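# Seat the tilted brick on the base brick

## Task

Get the tilted brick sitting squarely and completely on top of the base brick, release it so it stays seated with no help from the robot, then open the gripper and pull the arm away.

## Robot and tools

Robot: two arms, left_arm and right_arm, each with six joints and a parallel gripper. Joint order, everywhere in calls and results: waist, shoulder, elbow, wrist pitch, wrist yaw, wrist roll. Stated ranges (rad): waist -3.054 to 3.054, shoulder 0.000 to 3.142, elbow 0.000 to 2.356, wrist pitch -1.571 to 1.571, wrist yaw -1.571 to 1.571, wrist roll -3.142 to 3.142. A real end may sit up to 0.010 rad either side of these.

Frame: one world frame for all poses. Origin at table centre, table surface at z = +0.020 m, +z up. The arms face each other across the table; left_arm's base is on the +y side. The names do not mean image sides. Each gripper's fingers point along its own +x and close along its y. The reported hand position is the point between the pads, 3 to 4 cm short of the fingertips, and can be somewhat off, especially at long reach.

execute_actions(actions): a list of actions run in order. Each action is a table of at most 15 rows; every row lasts one control step (1/30 s), and an action always spans 15 steps (0.5 s), repeating its final row if shorter. A row is 14 numbers in [-1, 1], one list covering both arms: left_arm's 6 joint values then its opening, then right_arm's 6 joint values then its opening. Joint values are offsets, not poses: measured from that arm's angles when the action began (for a call's first action, the last angles reported), not from the previous row. Scale: 1.0 equals 0.9615 rad for waist, shoulder and elbow, 1.713 for wrist pitch, 1.767 for wrist yaw, 1.728 for wrist roll. Opening is absolute: +1 fully open (0.088 m pad gap); empty fingers touch near -0.80 and lower values change nothing. Closing fully takes at least about 0.5 s. An empty list just returns the current state and images. An action that would push any joint more than 0.010 rad beyond its range (judged from the action's start angles) is refused for both arms; a malformed action, or a first action failing that check, rejects the whole call. A joint driven right to its end gets the note "joint sent to its limit"; missing that note does not prove more room.

Speed: each step, a joint's target may lead its measured angle by at most 0.211 rad (waist, shoulder, elbow), 0.213 (wrist pitch), 0.267 (wrist yaw), 0.228 (wrist roll), and targets are scaled back if they would put the gripper over 70 mm from where it is. Big changes therefore need several actions; finish an unfinished change with a further command. Friction may leave joints short, particularly at long reach, and tiny turns may not happen; check positions after moving.

move(target, speed, blocking): target is one 14-number row in the same layout and scale, but its joint offsets count from the "Joint positions" of the latest result showing them. Openings are absolute and sent at the start. speed (rad/s, 0.01 to 2, default 0.5) caps the joint with the longest way to go; all joints finish together, so grippers trace curves. Duration is clamped to 0.5 to 10 s. No avoidance of objects or the other arm. The result adds a "move:" line: ending (done, off_target, moving, held, fault; arms not named finished fine), limits=held or limits=none, and each arm's joint farthest from target. blocking=false returns after 0.5 s while motion continues; use wait or stop before sending other motion. Faster moves strike harder, and aiming past a contact presses harder. To keep an existing press, command offsets from Joint positions up to Joint targets.

wait(seconds): 0 to 10; arms hold their last command; returns early if a running move ends. stop(): brakes a running move (needs room, more when fast); fingers keep going. zoom_image(camera, region): region [x0, y0, x1, y1] in pixels, top-left origin, at most 504 by 504; cameras cam_head_left, cam_head_right, cam_high, cam_low, cam_left_wrist, cam_right_wrist, all 504x504. Calibration (K, distortion D, T_world_to_cam) is given per camera and may be a little off; wrist camera poses follow the reported joints. finished_scene(scene): ends the scene with that number for good and reports success; only call it once the brick rests seated and the gripper is open and clear. Answering without a tool call ends the session.

Results: a state line per arm with position (m), quaternion wxyz and velocities; Joint positions and Joint velocities blocks (six joints in rad, then pad gap in m); Joint targets (angles currently pursued, which can drift); grip_measured on the opening scale, biased up to about 1 mm per gripper and reading up to 0.061 narrower when squeezing hard. Calls that ran actions list joint readings at some steps; HELD marks steps where an arm's row was held back. "joint command not followed" means a clearance check altered that arm's joint targets. The simulation keeps running between replies with the last command held.

Gripping: command roughly 0.07 below grip_measured for a firm hold, less for a lighter one. Pads give about 34 to 49 N and may spike on first touch; parts under 3 mm thick get less force.

Avoid: knocking or placing anything off the table, dropping the brick, slamming or shoving hard, and letting the arms collide. Contact torque reaching a load limit (N m: waist 16.6, shoulder 20.6, elbow 20.5, wrist pitch 5.42, wrist yaw 5.4, wrist roll 5.07, held weight included) freezes that arm for 10 s and drops the rest of the call. Holding loads heats motors: MOTOR HOT from 50 °C, OVER-TEMPERATURE FAULT at 95 °C, and the arm may lose power and go limp. Expect occasional tugs on a held part or pushes on loose objects.

Each tool is called after "Call:" in YAML: its name, and indented under it one key for each argument.

## Session

Call:
execute_actions:
  actions: []

Scene clock: 0.00 s.
left_arm: end_effector_position=(-0.0187, +0.1437, +0.3679) grip_measured=+1.000 end_effector_quat_wxyz=(+0.709, -0.023, -0.024, -0.704) end_effector_velocity=(+0.003, -0.000, -0.000) end_effector_angular_velocity=(-0.002, -0.006, +0.020) | right_arm: end_effector_position=(+0.0348, -0.3319, +0.2163) grip_measured=+0.984 end_effector_quat_wxyz=(+0.647, +0.268, +0.693, +0.171) end_effector_velocity=(-0.002, -0.001, -0.002) end_effector_angular_velocity=(-0.000, +0.001, +0.018)
Joint names: [waist, shoulder, elbow, wrist pitch, wrist yaw, wrist roll]
Joint positions: left_arm=[ 0.001  0.842  0.657  0.251 -0.006  0.002  0.088] | right_arm=[-1.006  0.66   0.813 -1.366 -0.535  0.808  0.087]
Joint velocities: left_arm=[-0.002  0.002 -0.002  0.007 -0.022  0.007  0.   ] | right_arm=[-0.002 -0.002 -0.007 -0.007 -0.007 -0.022 -0.   ]
Motor temperatures (°C, as the motors report them): left_arm=[19 21 21 21 19 22] | right_arm=[20 20 21 19 20 20]
Heat: left arm: hottest wrist roll 22 °C (+0.0 °C/min); right arm: hottest elbow 21 °C (+0.0 °C/min).
Joint targets: left_arm=[0.001 0.842 0.657 0.251 -0.006 0.002] | right_arm=[-1.006 0.660 0.813 -1.366 -0.535 0.808]

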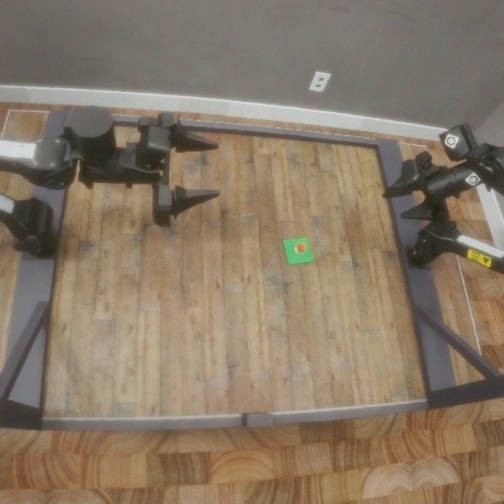

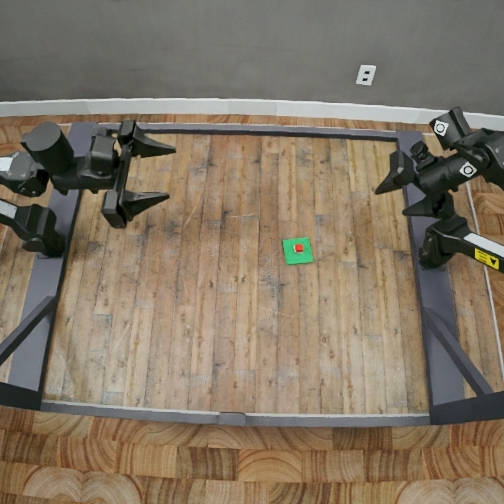

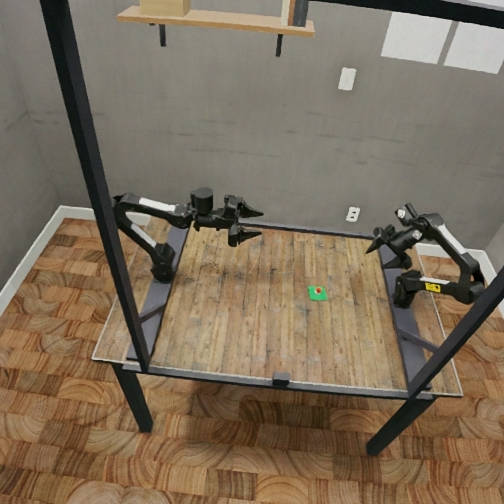

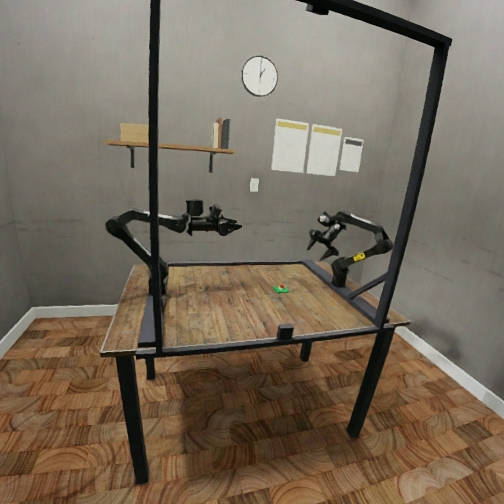

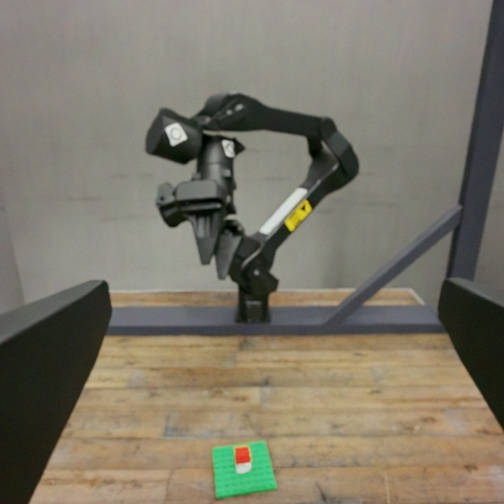

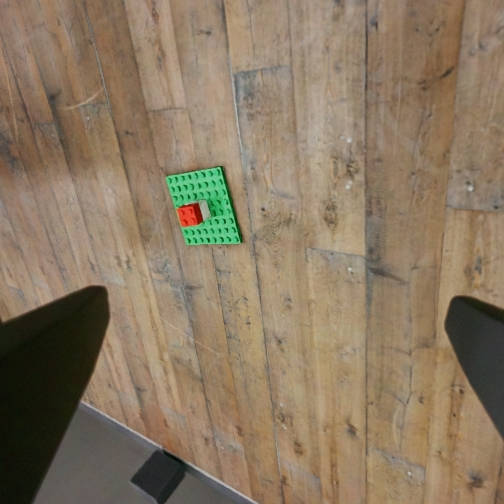

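Call:
zoom_image:
  camera: "cam_right_wrist"
  region: [150, 150, 260, 260]

Call:
zoom_image:
  camera: "cam_left_wrist"
  region: [200, 424, 290, 504]

Call:
zoom_image:
  camera: "cam_head_right"
  region: [270, 220, 330, 280]

Region (150, 150, 260, 260) of cam_right_wrist's 504x504 image, scaled by 4.582, with more detail than that image has.

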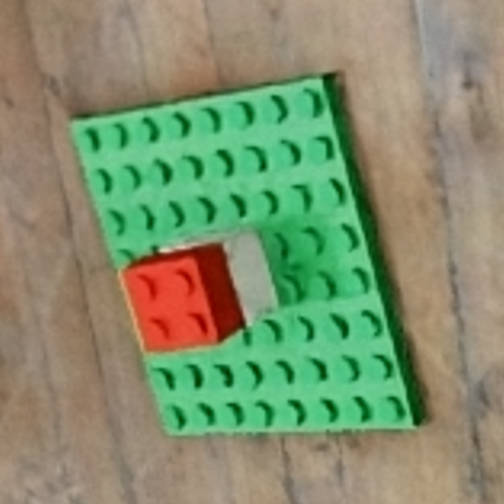

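Region (200, 424, 290, 504) of cam_left_wrist's 504x504 image, scaled by 5.600, with more detail than that image has.

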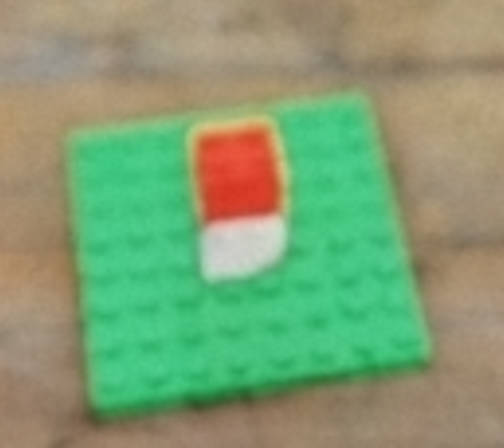

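Region (270, 220, 330, 280) of cam_head_right's 504x504 image, scaled by 8.400, with more detail than that image has.

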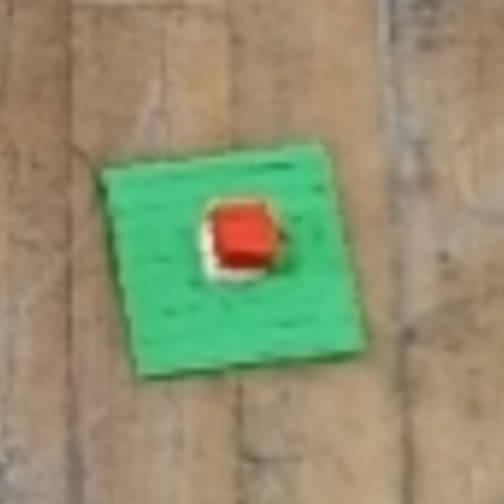

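Call:
move:
  target: [0,0,0,0,0,0,1, 1.0,0.666,0.195,0.056,0.303,-0.468,-1]
  speed: 1.0

Scene clock: 15.60 s.
left_arm: end_effector_position=(-0.0187, +0.1437, +0.3679) grip_measured=+1.000 end_effector_quat_wxyz=(+0.709, -0.023, -0.024, -0.704) end_effector_velocity=(-0.001, +0.001, +0.000) end_effector_angular_velocity=(+0.002, +0.008, -0.001) | right_arm: end_effector_position=(-0.0110, -0.2602, +0.1613) grip_measured=-0.814 end_effector_quat_wxyz=(+0.510, -0.488, +0.516, +0.485) end_effector_velocity=(-0.001, -0.002, -0.000) end_effector_angular_velocity=(-0.007, +0.008, +0.005)
Joint names: [waist, shoulder, elbow, wrist pitch, wrist yaw, wrist roll]
Joint positions: left_arm=[ 0.001  0.842  0.657  0.251 -0.006  0.002  0.088] | right_arm=[-0.047  1.295  0.987 -1.273 -0.003  0.005  0.   ]
Joint velocities: left_arm=[-0.007 -0.002  0.002 -0.007 -0.007 -0.007  0.   ] | right_arm=[-0.002 -0.002 -0.002 -0.007 -0.007 -0.007  0.   ]
Motor temperatures (°C, as the motors report them): left_arm=[19 21 24 23 19 22] | right_arm=[20 20 22 20 20 20]
Heat: left arm: hottest elbow 24 °C (+7.7 °C/min); right arm: hottest elbow 22 °C (+3.8 °C/min).
Joint targets: left_arm=[0.001 0.842 0.657 0.251 -0.006 0.002] | right_arm=[-0.044 1.301 1.000 -1.270 0.000 -0.000]
move: off_target (right_arm); limits=none; left_arm: farthest joint: the waist, 0.000 radians from its target (0.000 radians at the start); right_arm: farthest joint: the elbow, 0.014 radians from its target (0.188 radians at the start)
camera_calibration (this result's frames):
cam_right_wrist: T_world_to_cam=[[0.999452, -0.00353213, 0.0328992, 0.0136386], [-0.0161566, -0.919792, 0.392075, -0.276232], [0.0288755, -0.392391, -0.919345, 0.114717], [0, 0, 0, 1]] pos_world=[-0.0214066, -0.209014, 0.213319]

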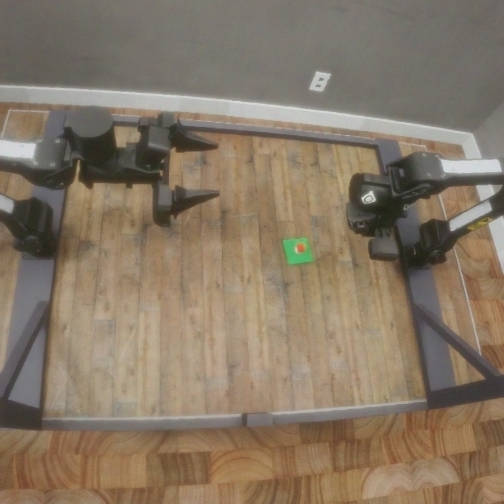

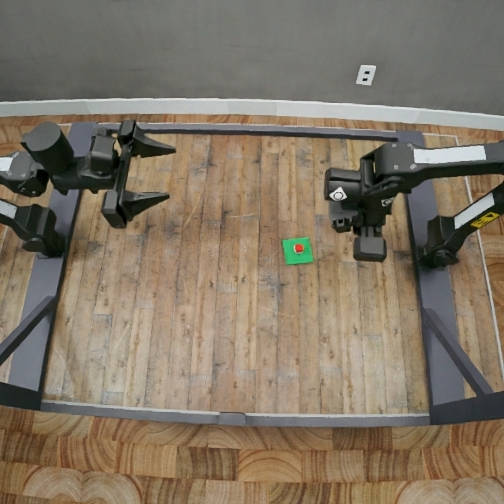

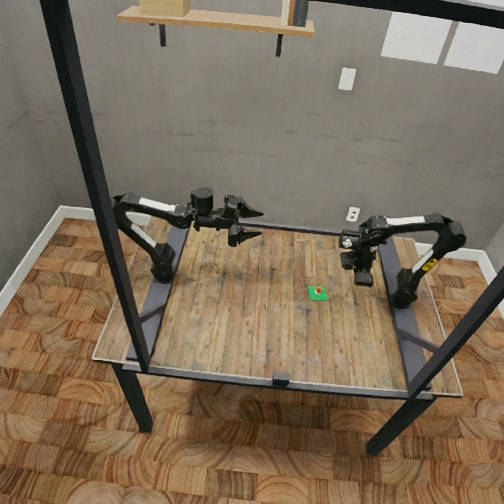

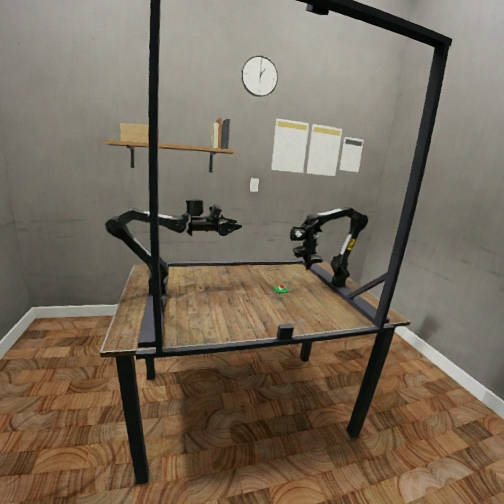

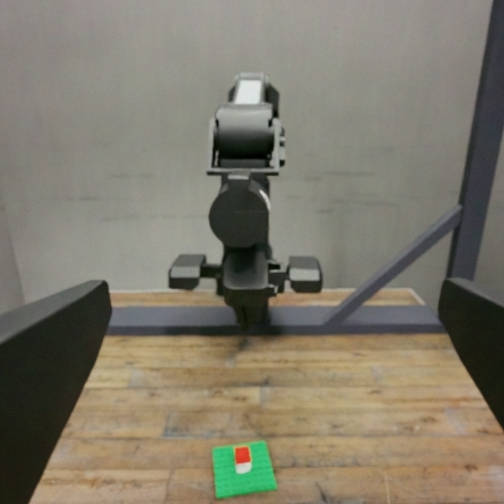

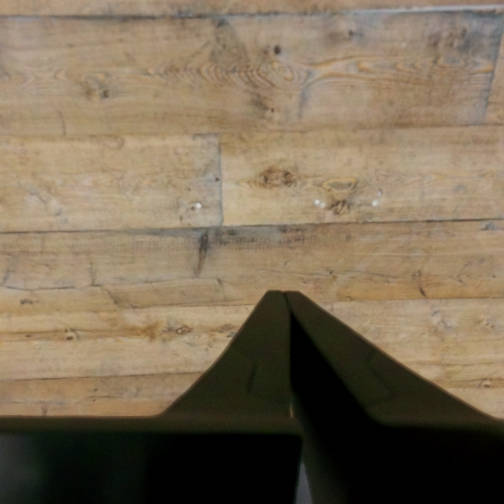

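Call:
move:
  target: [0,0,0,0,0,0,1, -0.07,0.545,0.38,0.1,0,0,-1]
  speed: 0.8

Scene clock: 35.17 s.
left_arm: end_effector_position=(-0.0187, +0.1437, +0.3679) grip_measured=+1.000 end_effector_quat_wxyz=(+0.709, -0.023, -0.024, -0.704) end_effector_velocity=(+0.002, +0.000, -0.001) end_effector_angular_velocity=(-0.002, +0.008, +0.009) | right_arm: end_effector_position=(+0.0161, -0.1323, +0.1235) grip_measured=-0.814 end_effector_quat_wxyz=(+0.527, -0.470, +0.530, +0.470) end_effector_velocity=(+0.003, -0.003, -0.001) end_effector_angular_velocity=(-0.013, -0.006, -0.015)
Joint names: [waist, shoulder, elbow, wrist pitch, wrist yaw, wrist roll]
Joint positions: left_arm=[ 0.001  0.842  0.657  0.251 -0.006  0.002  0.088] | right_arm=[-0.112  1.809  1.339 -1.104 -0.003  0.005  0.   ]
Joint velocities: left_arm=[ 0.002 -0.002 -0.007  0.007 -0.007 -0.007  0.   ] | right_arm=[-0.007  0.002 -0.002 -0.007  0.007  0.007  0.   ]
Motor temperatures (°C, as the motors report them): left_arm=[19 21 26 25 19 22] | right_arm=[20 21 24 20 20 20]
Heat: left arm: hottest elbow 26 °C (+6.8 °C/min); right arm: hottest elbow 24 °C (+5.1 °C/min).
Joint targets: left_arm=[0.001 0.842 0.657 0.251 -0.006 0.002] | right_arm=[-0.115 1.819 1.352 -1.102 -0.003 0.005]
move: off_target (right_arm); limits=none; left_arm: farthest joint: the waist, 0.000 radians from its target (0.000 radians at the start); right_arm: farthest joint: the elbow, 0.013 radians from its target (0.365 radians at the start)
camera_calibration (this result's frames):
cam_right_wrist: T_world_to_cam=[[0.997176, -0.0673664, 0.0331819, -0.0201483], [-0.0749603, -0.919405, 0.386102, -0.141559], [0.00449726, -0.387499, -0.921859, 0.130659], [0, 0, 0, 1]] pos_world=[0.00889244, -0.0808775, 0.175774]

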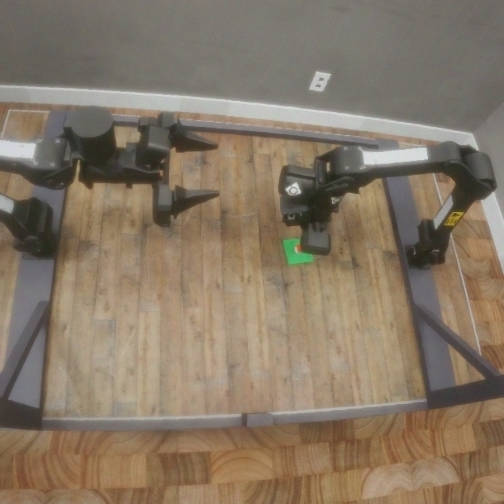

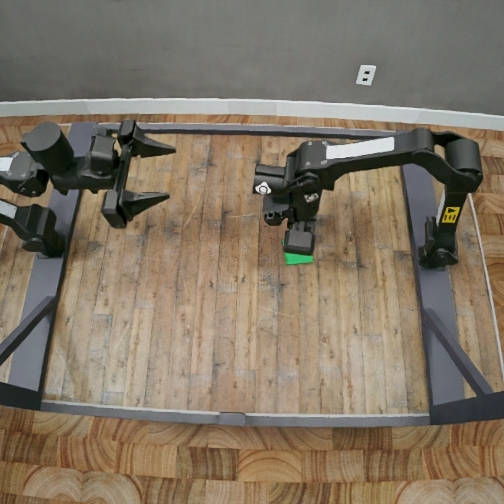

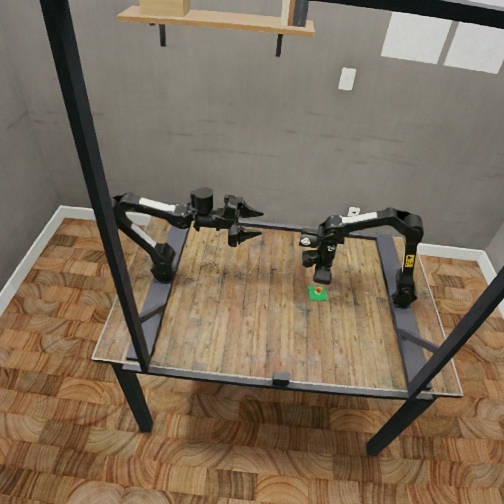

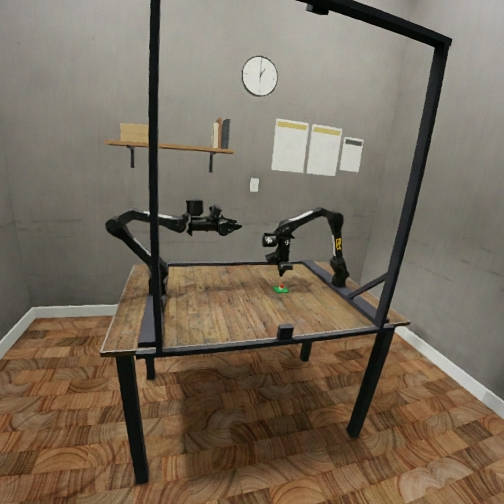

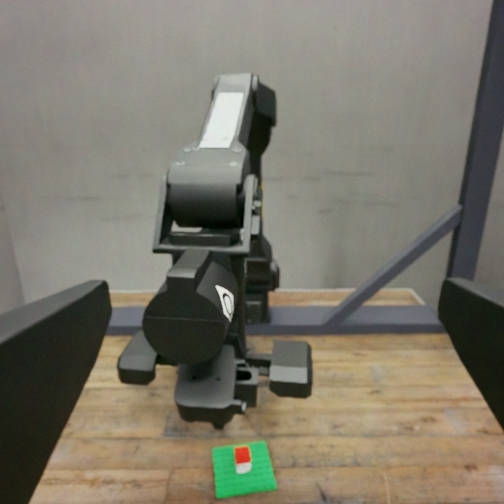

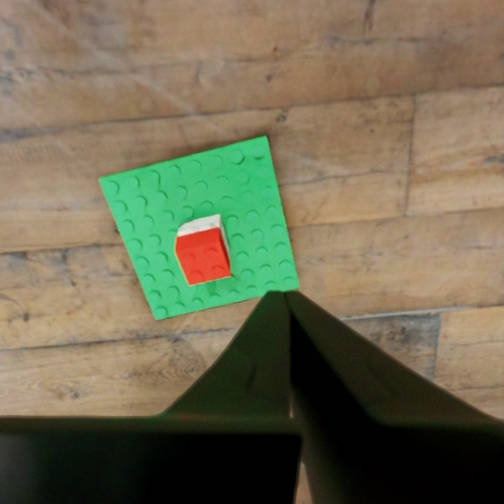

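Call:
move:
  target: [0,0,0,0,0,0,1, 0.078,-0.025,-0.105,0.053,0,0,-1]
  speed: 0.3

Call:
zoom_image:
  camera: "cam_right_wrist"
  region: [150, 150, 400, 400]

Call:
zoom_image:
  camera: "cam_low"
  region: [250, 250, 310, 310]

Call:
zoom_image:
  camera: "cam_left_wrist"
  region: [190, 384, 310, 504]

Scene clock: 51.07 s.
left_arm: end_effector_position=(-0.0187, +0.1437, +0.3679) grip_measured=+1.000 end_effector_quat_wxyz=(+0.709, -0.023, -0.024, -0.704) end_effector_velocity=(+0.002, +0.001, +0.000) end_effector_angular_velocity=(+0.002, +0.008, +0.009) | right_arm: end_effector_position=(-0.0077, -0.1373, +0.1041) grip_measured=-0.814 end_effector_quat_wxyz=(+0.511, -0.488, +0.511, +0.490) end_effector_velocity=(-0.000, -0.004, -0.001) end_effector_angular_velocity=(-0.012, +0.008, -0.010)
Joint names: [waist, shoulder, elbow, wrist pitch, wrist yaw, wrist roll]
Joint positions: left_arm=[ 0.001  0.842  0.657  0.251 -0.006  0.002  0.088] | right_arm=[-0.039  1.799  1.247 -1.016 -0.003  0.005  0.   ]
Joint velocities: left_arm=[ 0.002 -0.002  0.002 -0.007 -0.007 -0.007  0.   ] | right_arm=[-0.002 -0.002 -0.007 -0.007 -0.007  0.007  0.   ]
Motor temperatures (°C, as the motors report them): left_arm=[19 21 27 26 19 22] | right_arm=[20 22 25 20 20 20]
Heat: left arm: hottest elbow 27 °C (+5.9 °C/min); right arm: hottest elbow 25 °C (+4.7 °C/min).
Joint targets: left_arm=[0.001 0.842 0.657 0.251 -0.006 0.002] | right_arm=[-0.037 1.785 1.238 -1.014 -0.003 0.005]
move: off_target (right_arm); limits=none; left_arm: farthest joint: the waist, 0.000 radians from its target (0.000 radians at the start); right_arm: farthest joint: the shoulder, 0.014 radians from its target (0.025 radians at the start)
camera_calibration (this result's frames):
cam_right_wrist: T_world_to_cam=[[0.999431, 0.00443842, 0.0334502, 0.0137233], [-0.00862718, -0.924754, 0.380467, -0.140106], [0.0326219, -0.380539, -0.924189, 0.112434], [0, 0, 0, 1]] pos_world=[-0.018592, -0.0868389, 0.156756]

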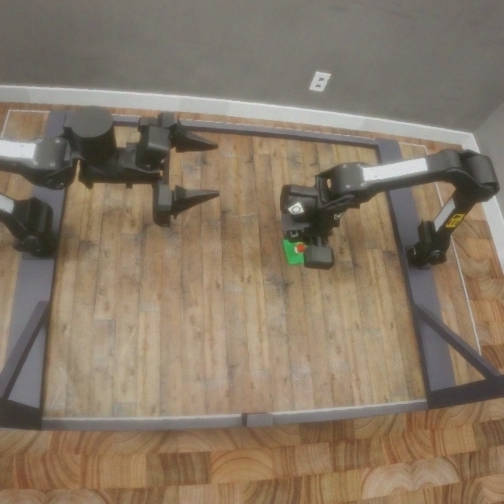

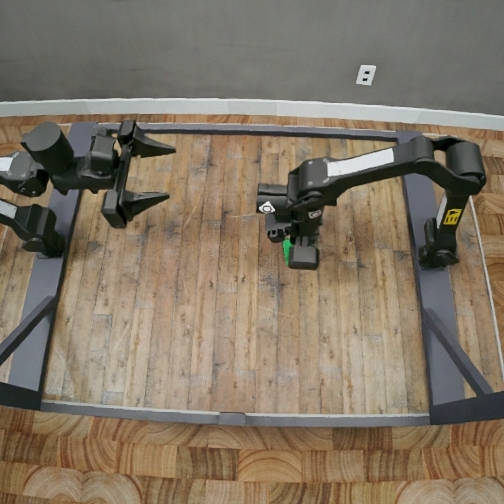

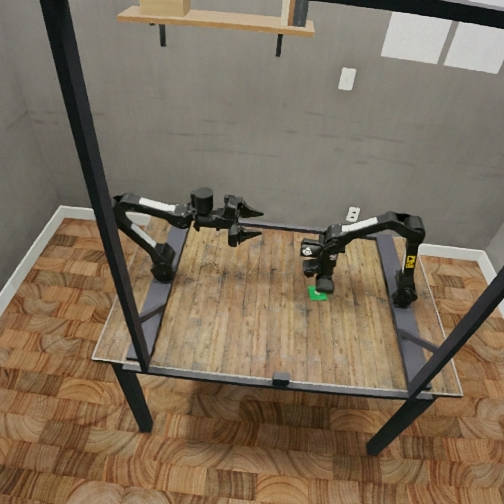

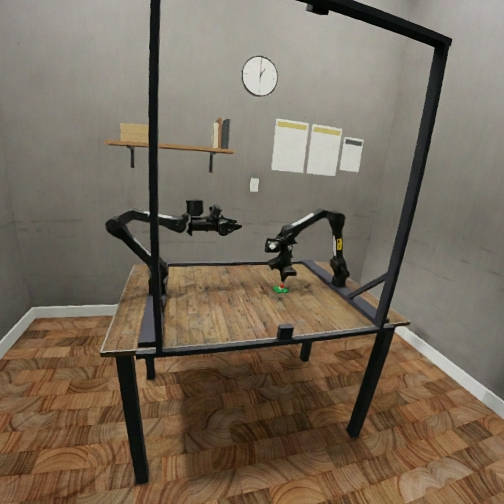

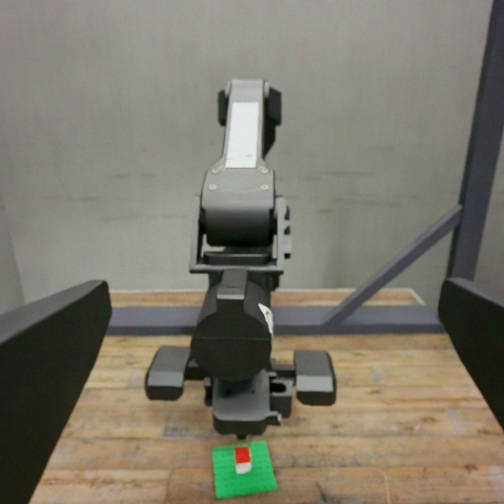

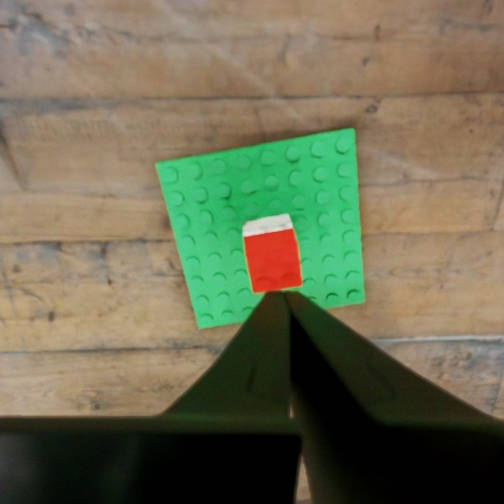

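Region (150, 150, 400, 400) of cam_right_wrist's 504x504 image, scaled by 2.016, with more detail than that image has.

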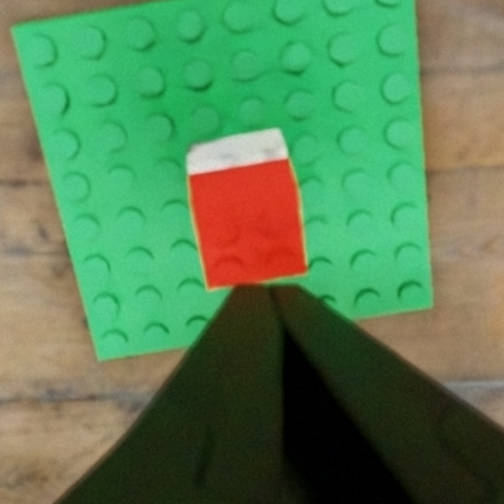

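Region (250, 250, 310, 310) of cam_low's 504x504 image, scaled by 8.400, with more detail than that image has.

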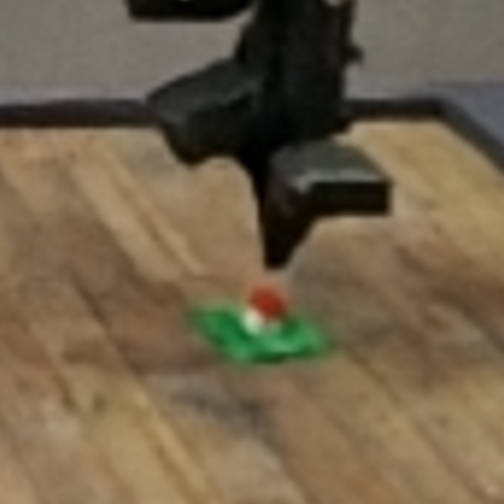

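Region (190, 384, 310, 504) of cam_left_wrist's 504x504 image, scaled by 4.200, with more detail than that image has.

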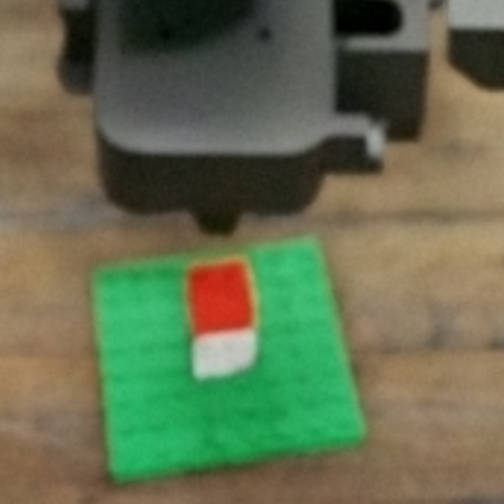

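Call:
move:
  target: [0,0,0,0,0,0,1, 0.00,0.024,-0.056,0.035,0,0,-1]
  speed: 0.1

Call:
zoom_image:
  camera: "cam_low"
  region: [250, 250, 310, 310]

Scene clock: 60.93 s.
left_arm: end_effector_position=(-0.0187, +0.1437, +0.3679) grip_measured=+1.000 end_effector_quat_wxyz=(+0.709, -0.023, -0.024, -0.704) end_effector_velocity=(-0.001, +0.001, -0.001) end_effector_angular_velocity=(+0.002, +0.022, -0.001) | right_arm: end_effector_position=(-0.0078, -0.1391, +0.0890) grip_measured=-0.814 end_effector_quat_wxyz=(+0.510, -0.488, +0.512, +0.489) end_effector_velocity=(+0.001, -0.002, +0.000) end_effector_angular_velocity=(-0.007, +0.008, +0.015)
Joint names: [waist, shoulder, elbow, wrist pitch, wrist yaw, wrist roll]
Joint positions: left_arm=[ 0.001  0.842  0.657  0.251 -0.006  0.002  0.088] | right_arm=[-0.039  1.814  1.202 -0.959 -0.003  0.005  0.   ]
Joint velocities: left_arm=[-0.007 -0.007 -0.002 -0.007 -0.007 -0.022  0.   ] | right_arm=[-0.007 -0.002 -0.002 -0.007 -0.007 -0.022  0.   ]
Motor temperatures (°C, as the motors report them): left_arm=[19 21 27 26 19 22] | right_arm=[20 24 25 20 20 20]
Heat: left arm: hottest elbow 27 °C (+5.0 °C/min); right arm: hottest elbow 25 °C (+4.0 °C/min).
Joint targets: left_arm=[0.001 0.842 0.657 0.251 -0.006 0.002] | right_arm=[-0.039 1.823 1.194 -0.956 -0.003 0.005]
move: done; limits=none; left_arm: farthest joint: the waist, 0.000 radians from its target (0.000 radians at the start); right_arm: farthest joint: the elbow, 0.009 radians from its target (0.054 radians at the start)
camera_calibration (this result's frames):
cam_right_wrist: T_world_to_cam=[[0.999434, 0.00452752, 0.033333, 0.014333], [-0.00858697, -0.923736, 0.382934, -0.136107], [0.0325246, -0.383004, -0.923174, 0.0973059], [0, 0, 0, 1]] pos_world=[-0.0186585, -0.0885235, 0.141473]

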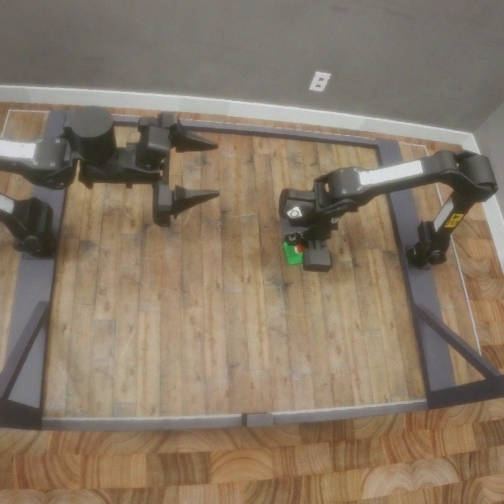

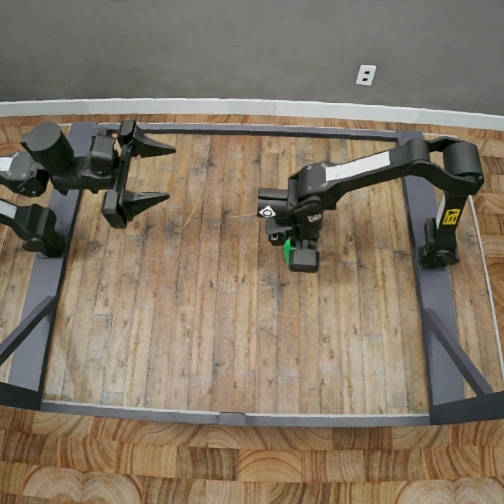

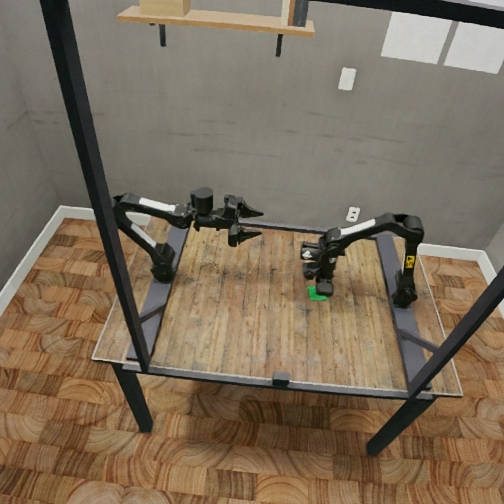

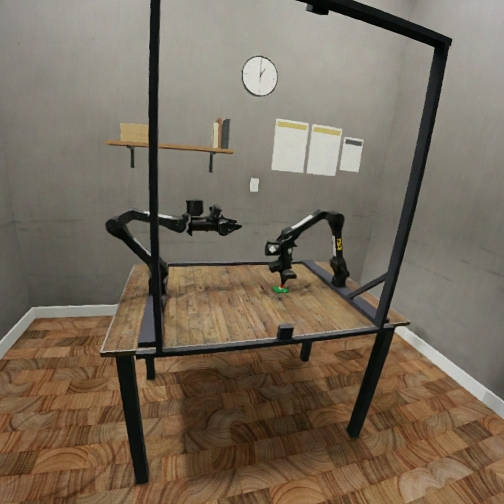

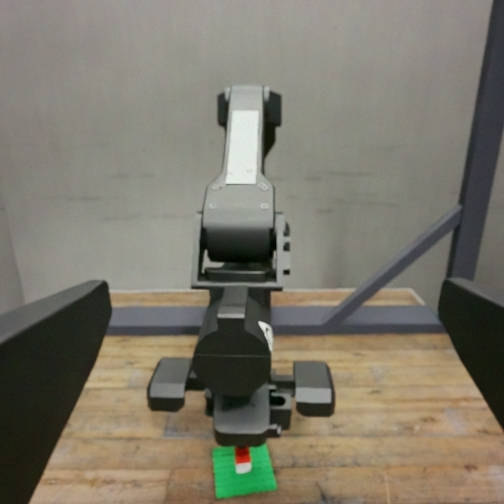

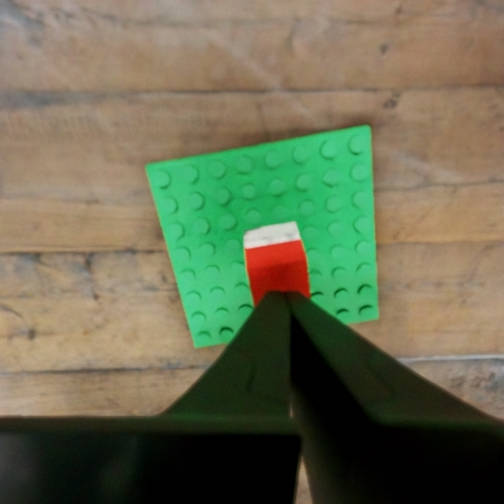

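Region (250, 250, 310, 310) of cam_low's 504x504 image, scaled by 8.400, with more detail than that image has.

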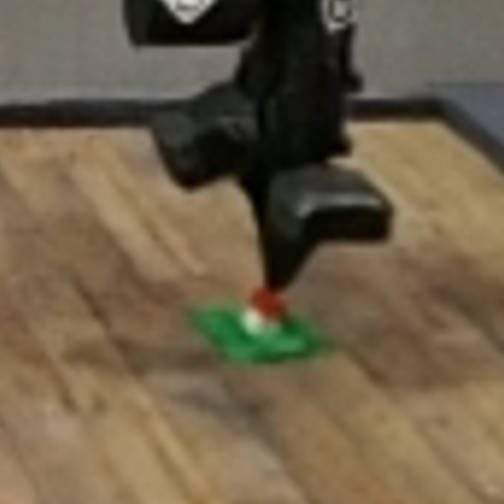

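Call:
move:
  target: [0,0,0,0,0,0,1, 0.00,0.033,-0.032,0.027,0,0,-1]
  speed: 0.03

Call:
zoom_image:
  camera: "cam_low"
  region: [250, 250, 310, 310]

Scene clock: 69.13 s.
left_arm: end_effector_position=(-0.0187, +0.1437, +0.3679) grip_measured=+1.000 end_effector_quat_wxyz=(+0.709, -0.023, -0.024, -0.704) end_effector_velocity=(+0.001, +0.000, -0.002) end_effector_angular_velocity=(+0.007, +0.009, +0.014) | right_arm: end_effector_position=(-0.0077, -0.1364, +0.0835) grip_measured=-0.814 end_effector_quat_wxyz=(+0.514, -0.485, +0.508, +0.493) end_effector_velocity=(-0.003, -0.004, +0.001) end_effector_angular_velocity=(-0.016, +0.023, +0.005)
Joint names: [waist, shoulder, elbow, wrist pitch, wrist yaw, wrist roll]
Joint positions: left_arm=[ 0.001  0.842  0.657  0.251 -0.006  0.002  0.088] | right_arm=[-0.039  1.821  1.187 -0.924 -0.003  0.005  0.   ]
Joint velocities: left_arm=[-0.007 -0.002 -0.002 -0.007 -0.022 -0.007  0.   ] | right_arm=[-0.002 -0.002  0.002 -0.022 -0.022 -0.007  0.   ]
Motor temperatures (°C, as the motors report them): left_arm=[19 21 27 26 19 22] | right_arm=[20 24 24 20 20 20]
Heat: left arm: hottest elbow 27 °C (+4.1 °C/min); right arm: hottest shoulder 24 °C (+2.0 °C/min).
Joint targets: left_arm=[0.001 0.842 0.657 0.251 -0.006 0.002] | right_arm=[-0.039 1.846 1.171 -0.913 -0.003 0.005]
move: off_target (right_arm); limits=none; left_arm: farthest joint: the waist, 0.000 radians from its target (0.000 radians at the start); right_arm: farthest joint: the shoulder, 0.025 radians from its target (0.032 radians at the start)
camera_calibration (this result's frames):
cam_right_wrist: T_world_to_cam=[[0.999416, 0.00406598, 0.0339334, 0.0142845], [-0.00879099, -0.928903, 0.370218, -0.131143], [0.0330261, -0.3703, -0.928325, 0.0954178], [0, 0, 0, 1]] pos_world=[-0.0185803, -0.0865437, 0.136645]

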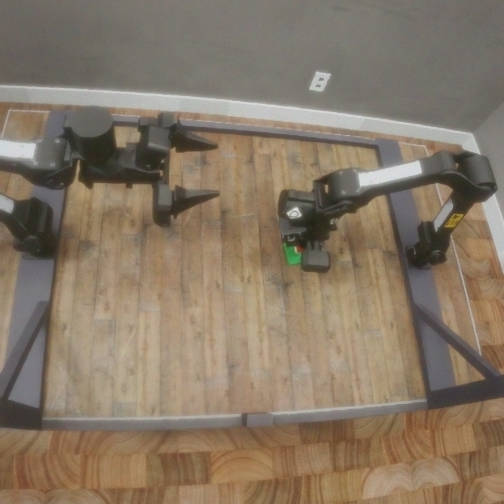

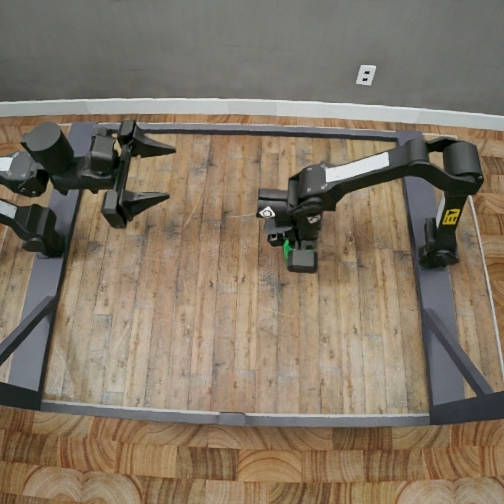

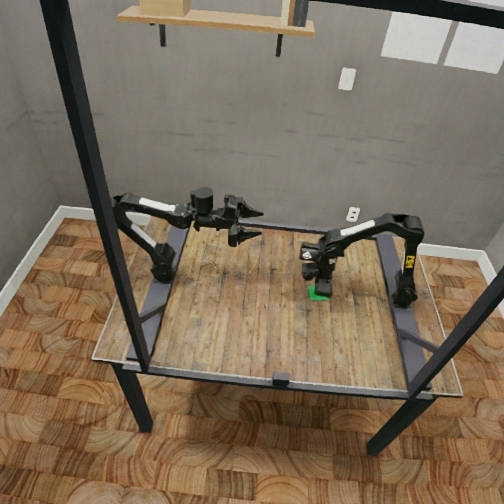

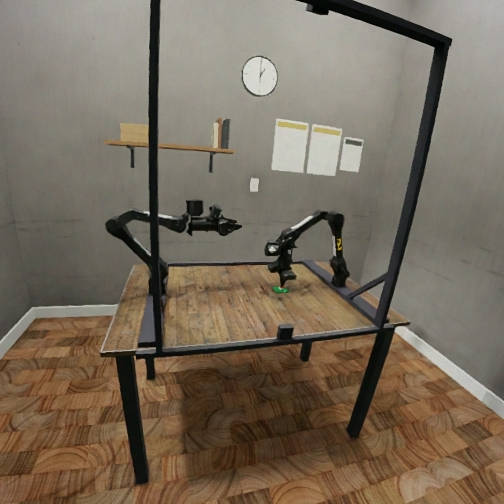

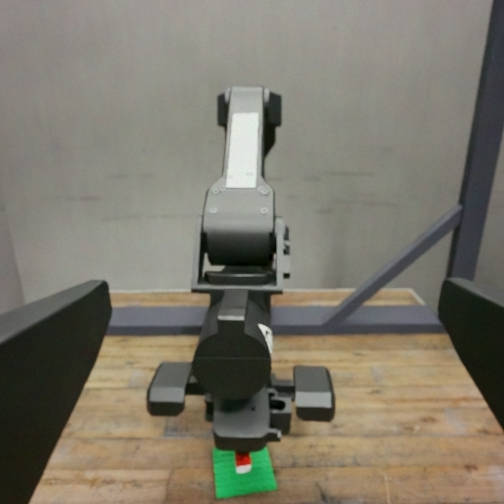

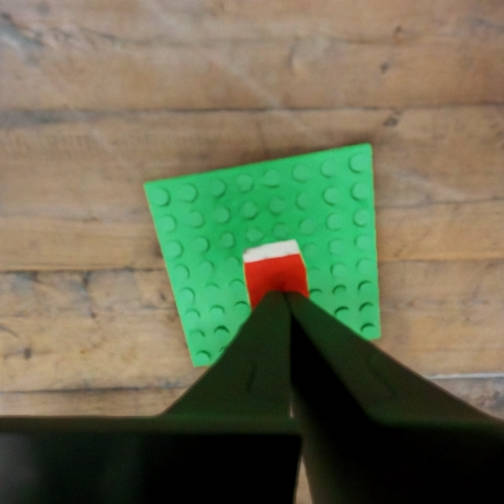

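Region (250, 250, 310, 310) of cam_low's 504x504 image, scaled by 8.400, with more detail than that image has.

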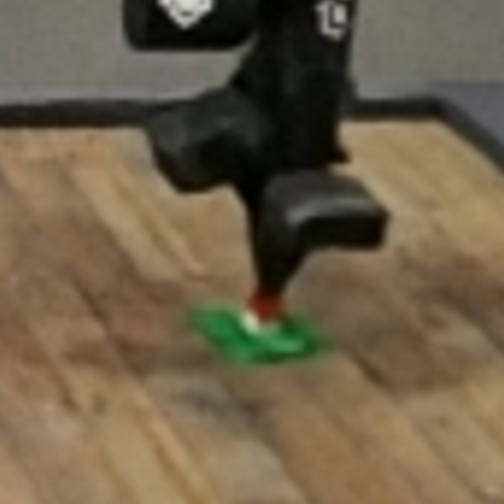

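In contact. Press harder.

Call:
execute_actions:
  actions:
    - [[0,0,0,0,0,0,1,0,0.035,-0.03,0.005,0,0,-1],[0,0,0,0,0,0,1,0,0.04,-0.035,0.005,0,0,-1],[0,0,0,0,0,0,1,0,0.045,-0.04,0.005,0,0,-1],[0,0,0,0,0,0,1,0,0.05,-0.045,0.005,0,0,-1],[0,0,0,0,0,0,1,0,0.055,-0.05,0.005,0,0,-1],[0,0,0,0,0,0,1,0,0.06,-0.055,0.005,0,0,-1]]
    - [[0,0,0,0,0,0,1,0,0.07,-0.065,0.005,0,0,-1]]
    - [[0,0,0,0,0,0,1,0,0.08,-0.075,0.005,0,0,-1]]

Call:
zoom_image:
  camera: "cam_left_wrist"
  region: [190, 384, 310, 504]

Scene clock: 87.27 s.
left_arm: end_effector_position=(-0.0187, +0.1437, +0.3679) grip_measured=+1.000 end_effector_quat_wxyz=(+0.709, -0.023, -0.024, -0.704) end_effector_velocity=(+0.000, +0.000, -0.005) end_effector_angular_velocity=(+0.022, +0.008, +0.004) | right_arm: end_effector_position=(-0.0079, -0.1406, +0.0765) grip_measured=-0.814 end_effector_quat_wxyz=(+0.510, -0.488, +0.512, +0.490) end_effector_velocity=(-0.002, -0.002, +0.000) end_effector_angular_velocity=(-0.007, +0.008, +0.010)
Joint names: [waist, shoulder, elbow, wrist pitch, wrist yaw, wrist roll]
Joint positions: left_arm=[ 0.001  0.842  0.657  0.251 -0.006  0.002  0.088] | right_arm=[-0.039  1.827  1.165 -0.908 -0.003  0.005  0.   ]
Joint velocities: left_arm=[-0.002 -0.002 -0.002 -0.022 -0.007 -0.007  0.   ] | right_arm=[ 0.002 -0.002 -0.002 -0.007 -0.007 -0.007  0.   ]
Motor temperatures (°C, as the motors report them): left_arm=[19 21 28 27 19 22] | right_arm=[20 24 24 21 20 20]
Heat: left arm: hottest elbow 28 °C (+3.0 °C/min); right arm: hottest shoulder 24 °C (+0.0 °C/min).
Joint targets: left_arm=[0.001 0.842 0.657 0.251 -0.006 0.002] | right_arm=[-0.039 1.904 1.098 -0.904 -0.003 0.005]
Step readings (joint positions; steps 1 to 15: 1st action; 16 to 30: 2nd action; 31 to 45: 3rd action):
0: left_arm=[0.001 0.842 0.657 0.251 -0.006 0.002] | right_arm=[-0.039 1.821 1.187 -0.923 -0.003 0.005]
1: left_arm=[0.001 0.842 0.657 0.251 -0.006 0.002] | right_arm=[-0.039 1.822 1.186 -0.923 -0.003 0.005]
2: left_arm=[0.001 0.842 0.657 0.251 -0.006 0.002] | right_arm=[-0.039 1.823 1.184 -0.922 -0.003 0.005]
4: left_arm=[0.001 0.842 0.657 0.251 -0.006 0.002] | right_arm=[-0.039 1.823 1.181 -0.920 -0.003 0.005]
8: left_arm=[0.001 0.842 0.657 0.251 -0.006 0.002] | right_arm=[-0.039 1.825 1.178 -0.918 -0.003 0.005]
15: left_arm=[0.001 0.842 0.657 0.251 -0.006 0.002] | right_arm=[-0.039 1.825 1.177 -0.917 -0.003 0.005]
16: left_arm=[0.001 0.842 0.657 0.251 -0.006 0.002] | right_arm=[-0.039 1.826 1.175 -0.917 -0.003 0.005]
17: left_arm=[0.001 0.842 0.657 0.251 -0.006 0.002] | right_arm=[-0.039 1.827 1.172 -0.914 -0.003 0.005]
19: left_arm=[0.001 0.842 0.657 0.251 -0.006 0.002] | right_arm=[-0.039 1.827 1.171 -0.914 -0.003 0.005]
23: left_arm=[0.001 0.842 0.657 0.251 -0.006 0.002] | right_arm=[-0.039 1.827 1.170 -0.913 -0.003 0.005]
30: left_arm=[0.001 0.842 0.657 0.251 -0.006 0.002] | right_arm=[-0.039 1.827 1.170 -0.912 -0.003 0.005]
31: left_arm=[0.001 0.842 0.657 0.251 -0.006 0.002] | right_arm=[-0.039 1.827 1.169 -0.912 -0.003 0.005]
32: left_arm=[0.001 0.842 0.657 0.251 -0.006 0.002] | right_arm=[-0.039 1.827 1.166 -0.909 -0.003 0.005]
34: left_arm=[0.001 0.842 0.657 0.251 -0.006 0.002] | right_arm=[-0.039 1.827 1.165 -0.909 -0.003 0.005]
38: left_arm=[0.001 0.842 0.657 0.251 -0.006 0.002] | right_arm=[-0.039 1.827 1.165 -0.908 -0.003 0.005]
45: Joint positions above
camera_calibration (this result's frames):
cam_right_wrist: T_world_to_cam=[[0.999446, 0.00450184, 0.0329856, 0.0148981], [-0.00845256, -0.924033, 0.382219, -0.132698], [0.0322005, -0.382286, -0.923483, 0.0852789], [0, 0, 0, 1]] pos_world=[-0.0187575, -0.0900833, 0.128982]

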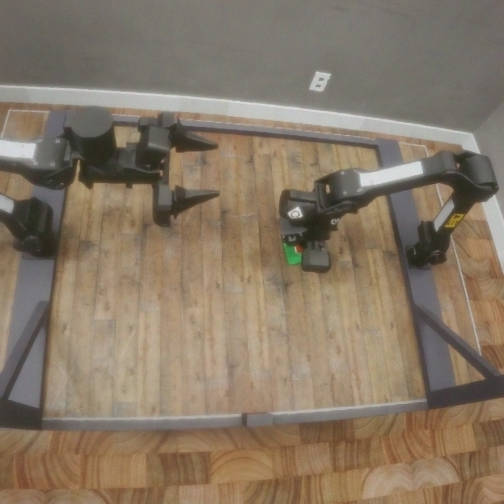

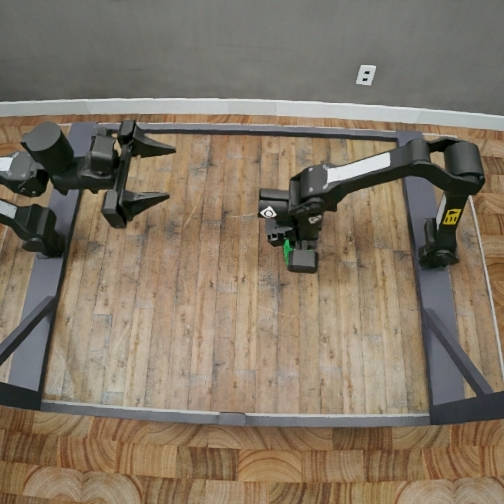

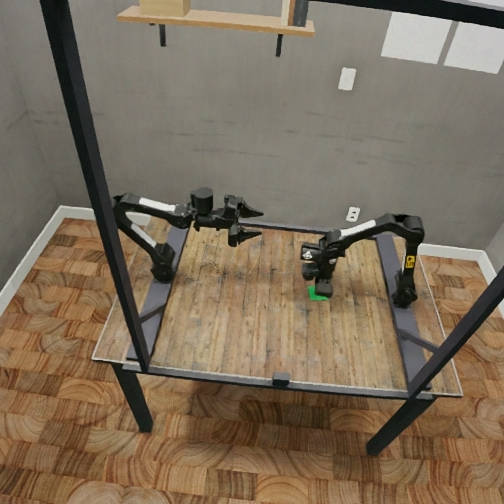

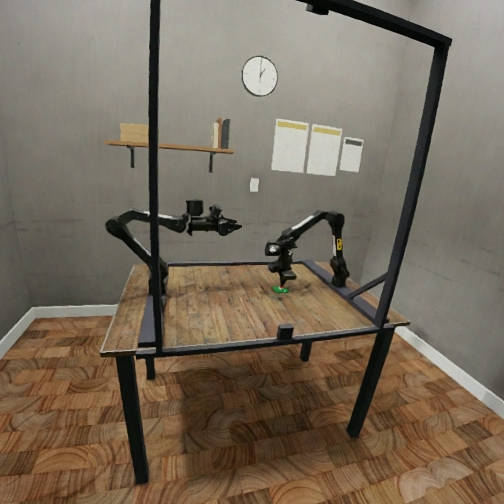

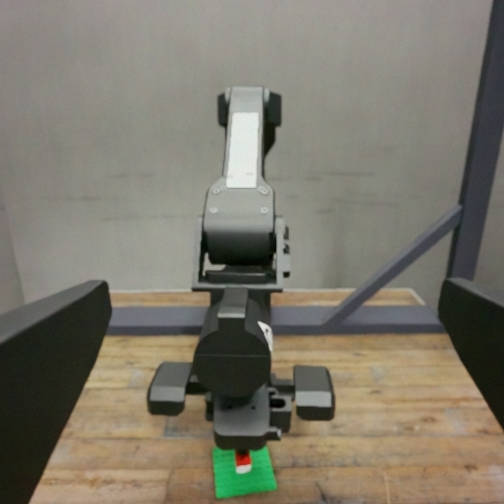

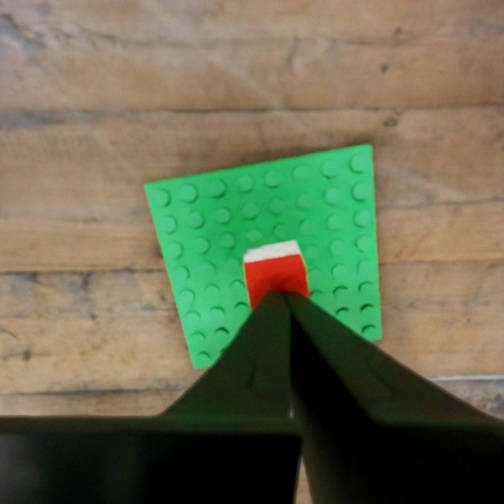

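Region (190, 384, 310, 504) of cam_left_wrist's 504x504 image, scaled by 4.200, with more detail than that image has.

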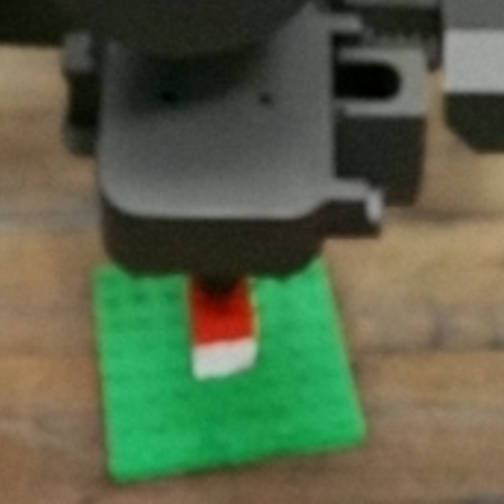

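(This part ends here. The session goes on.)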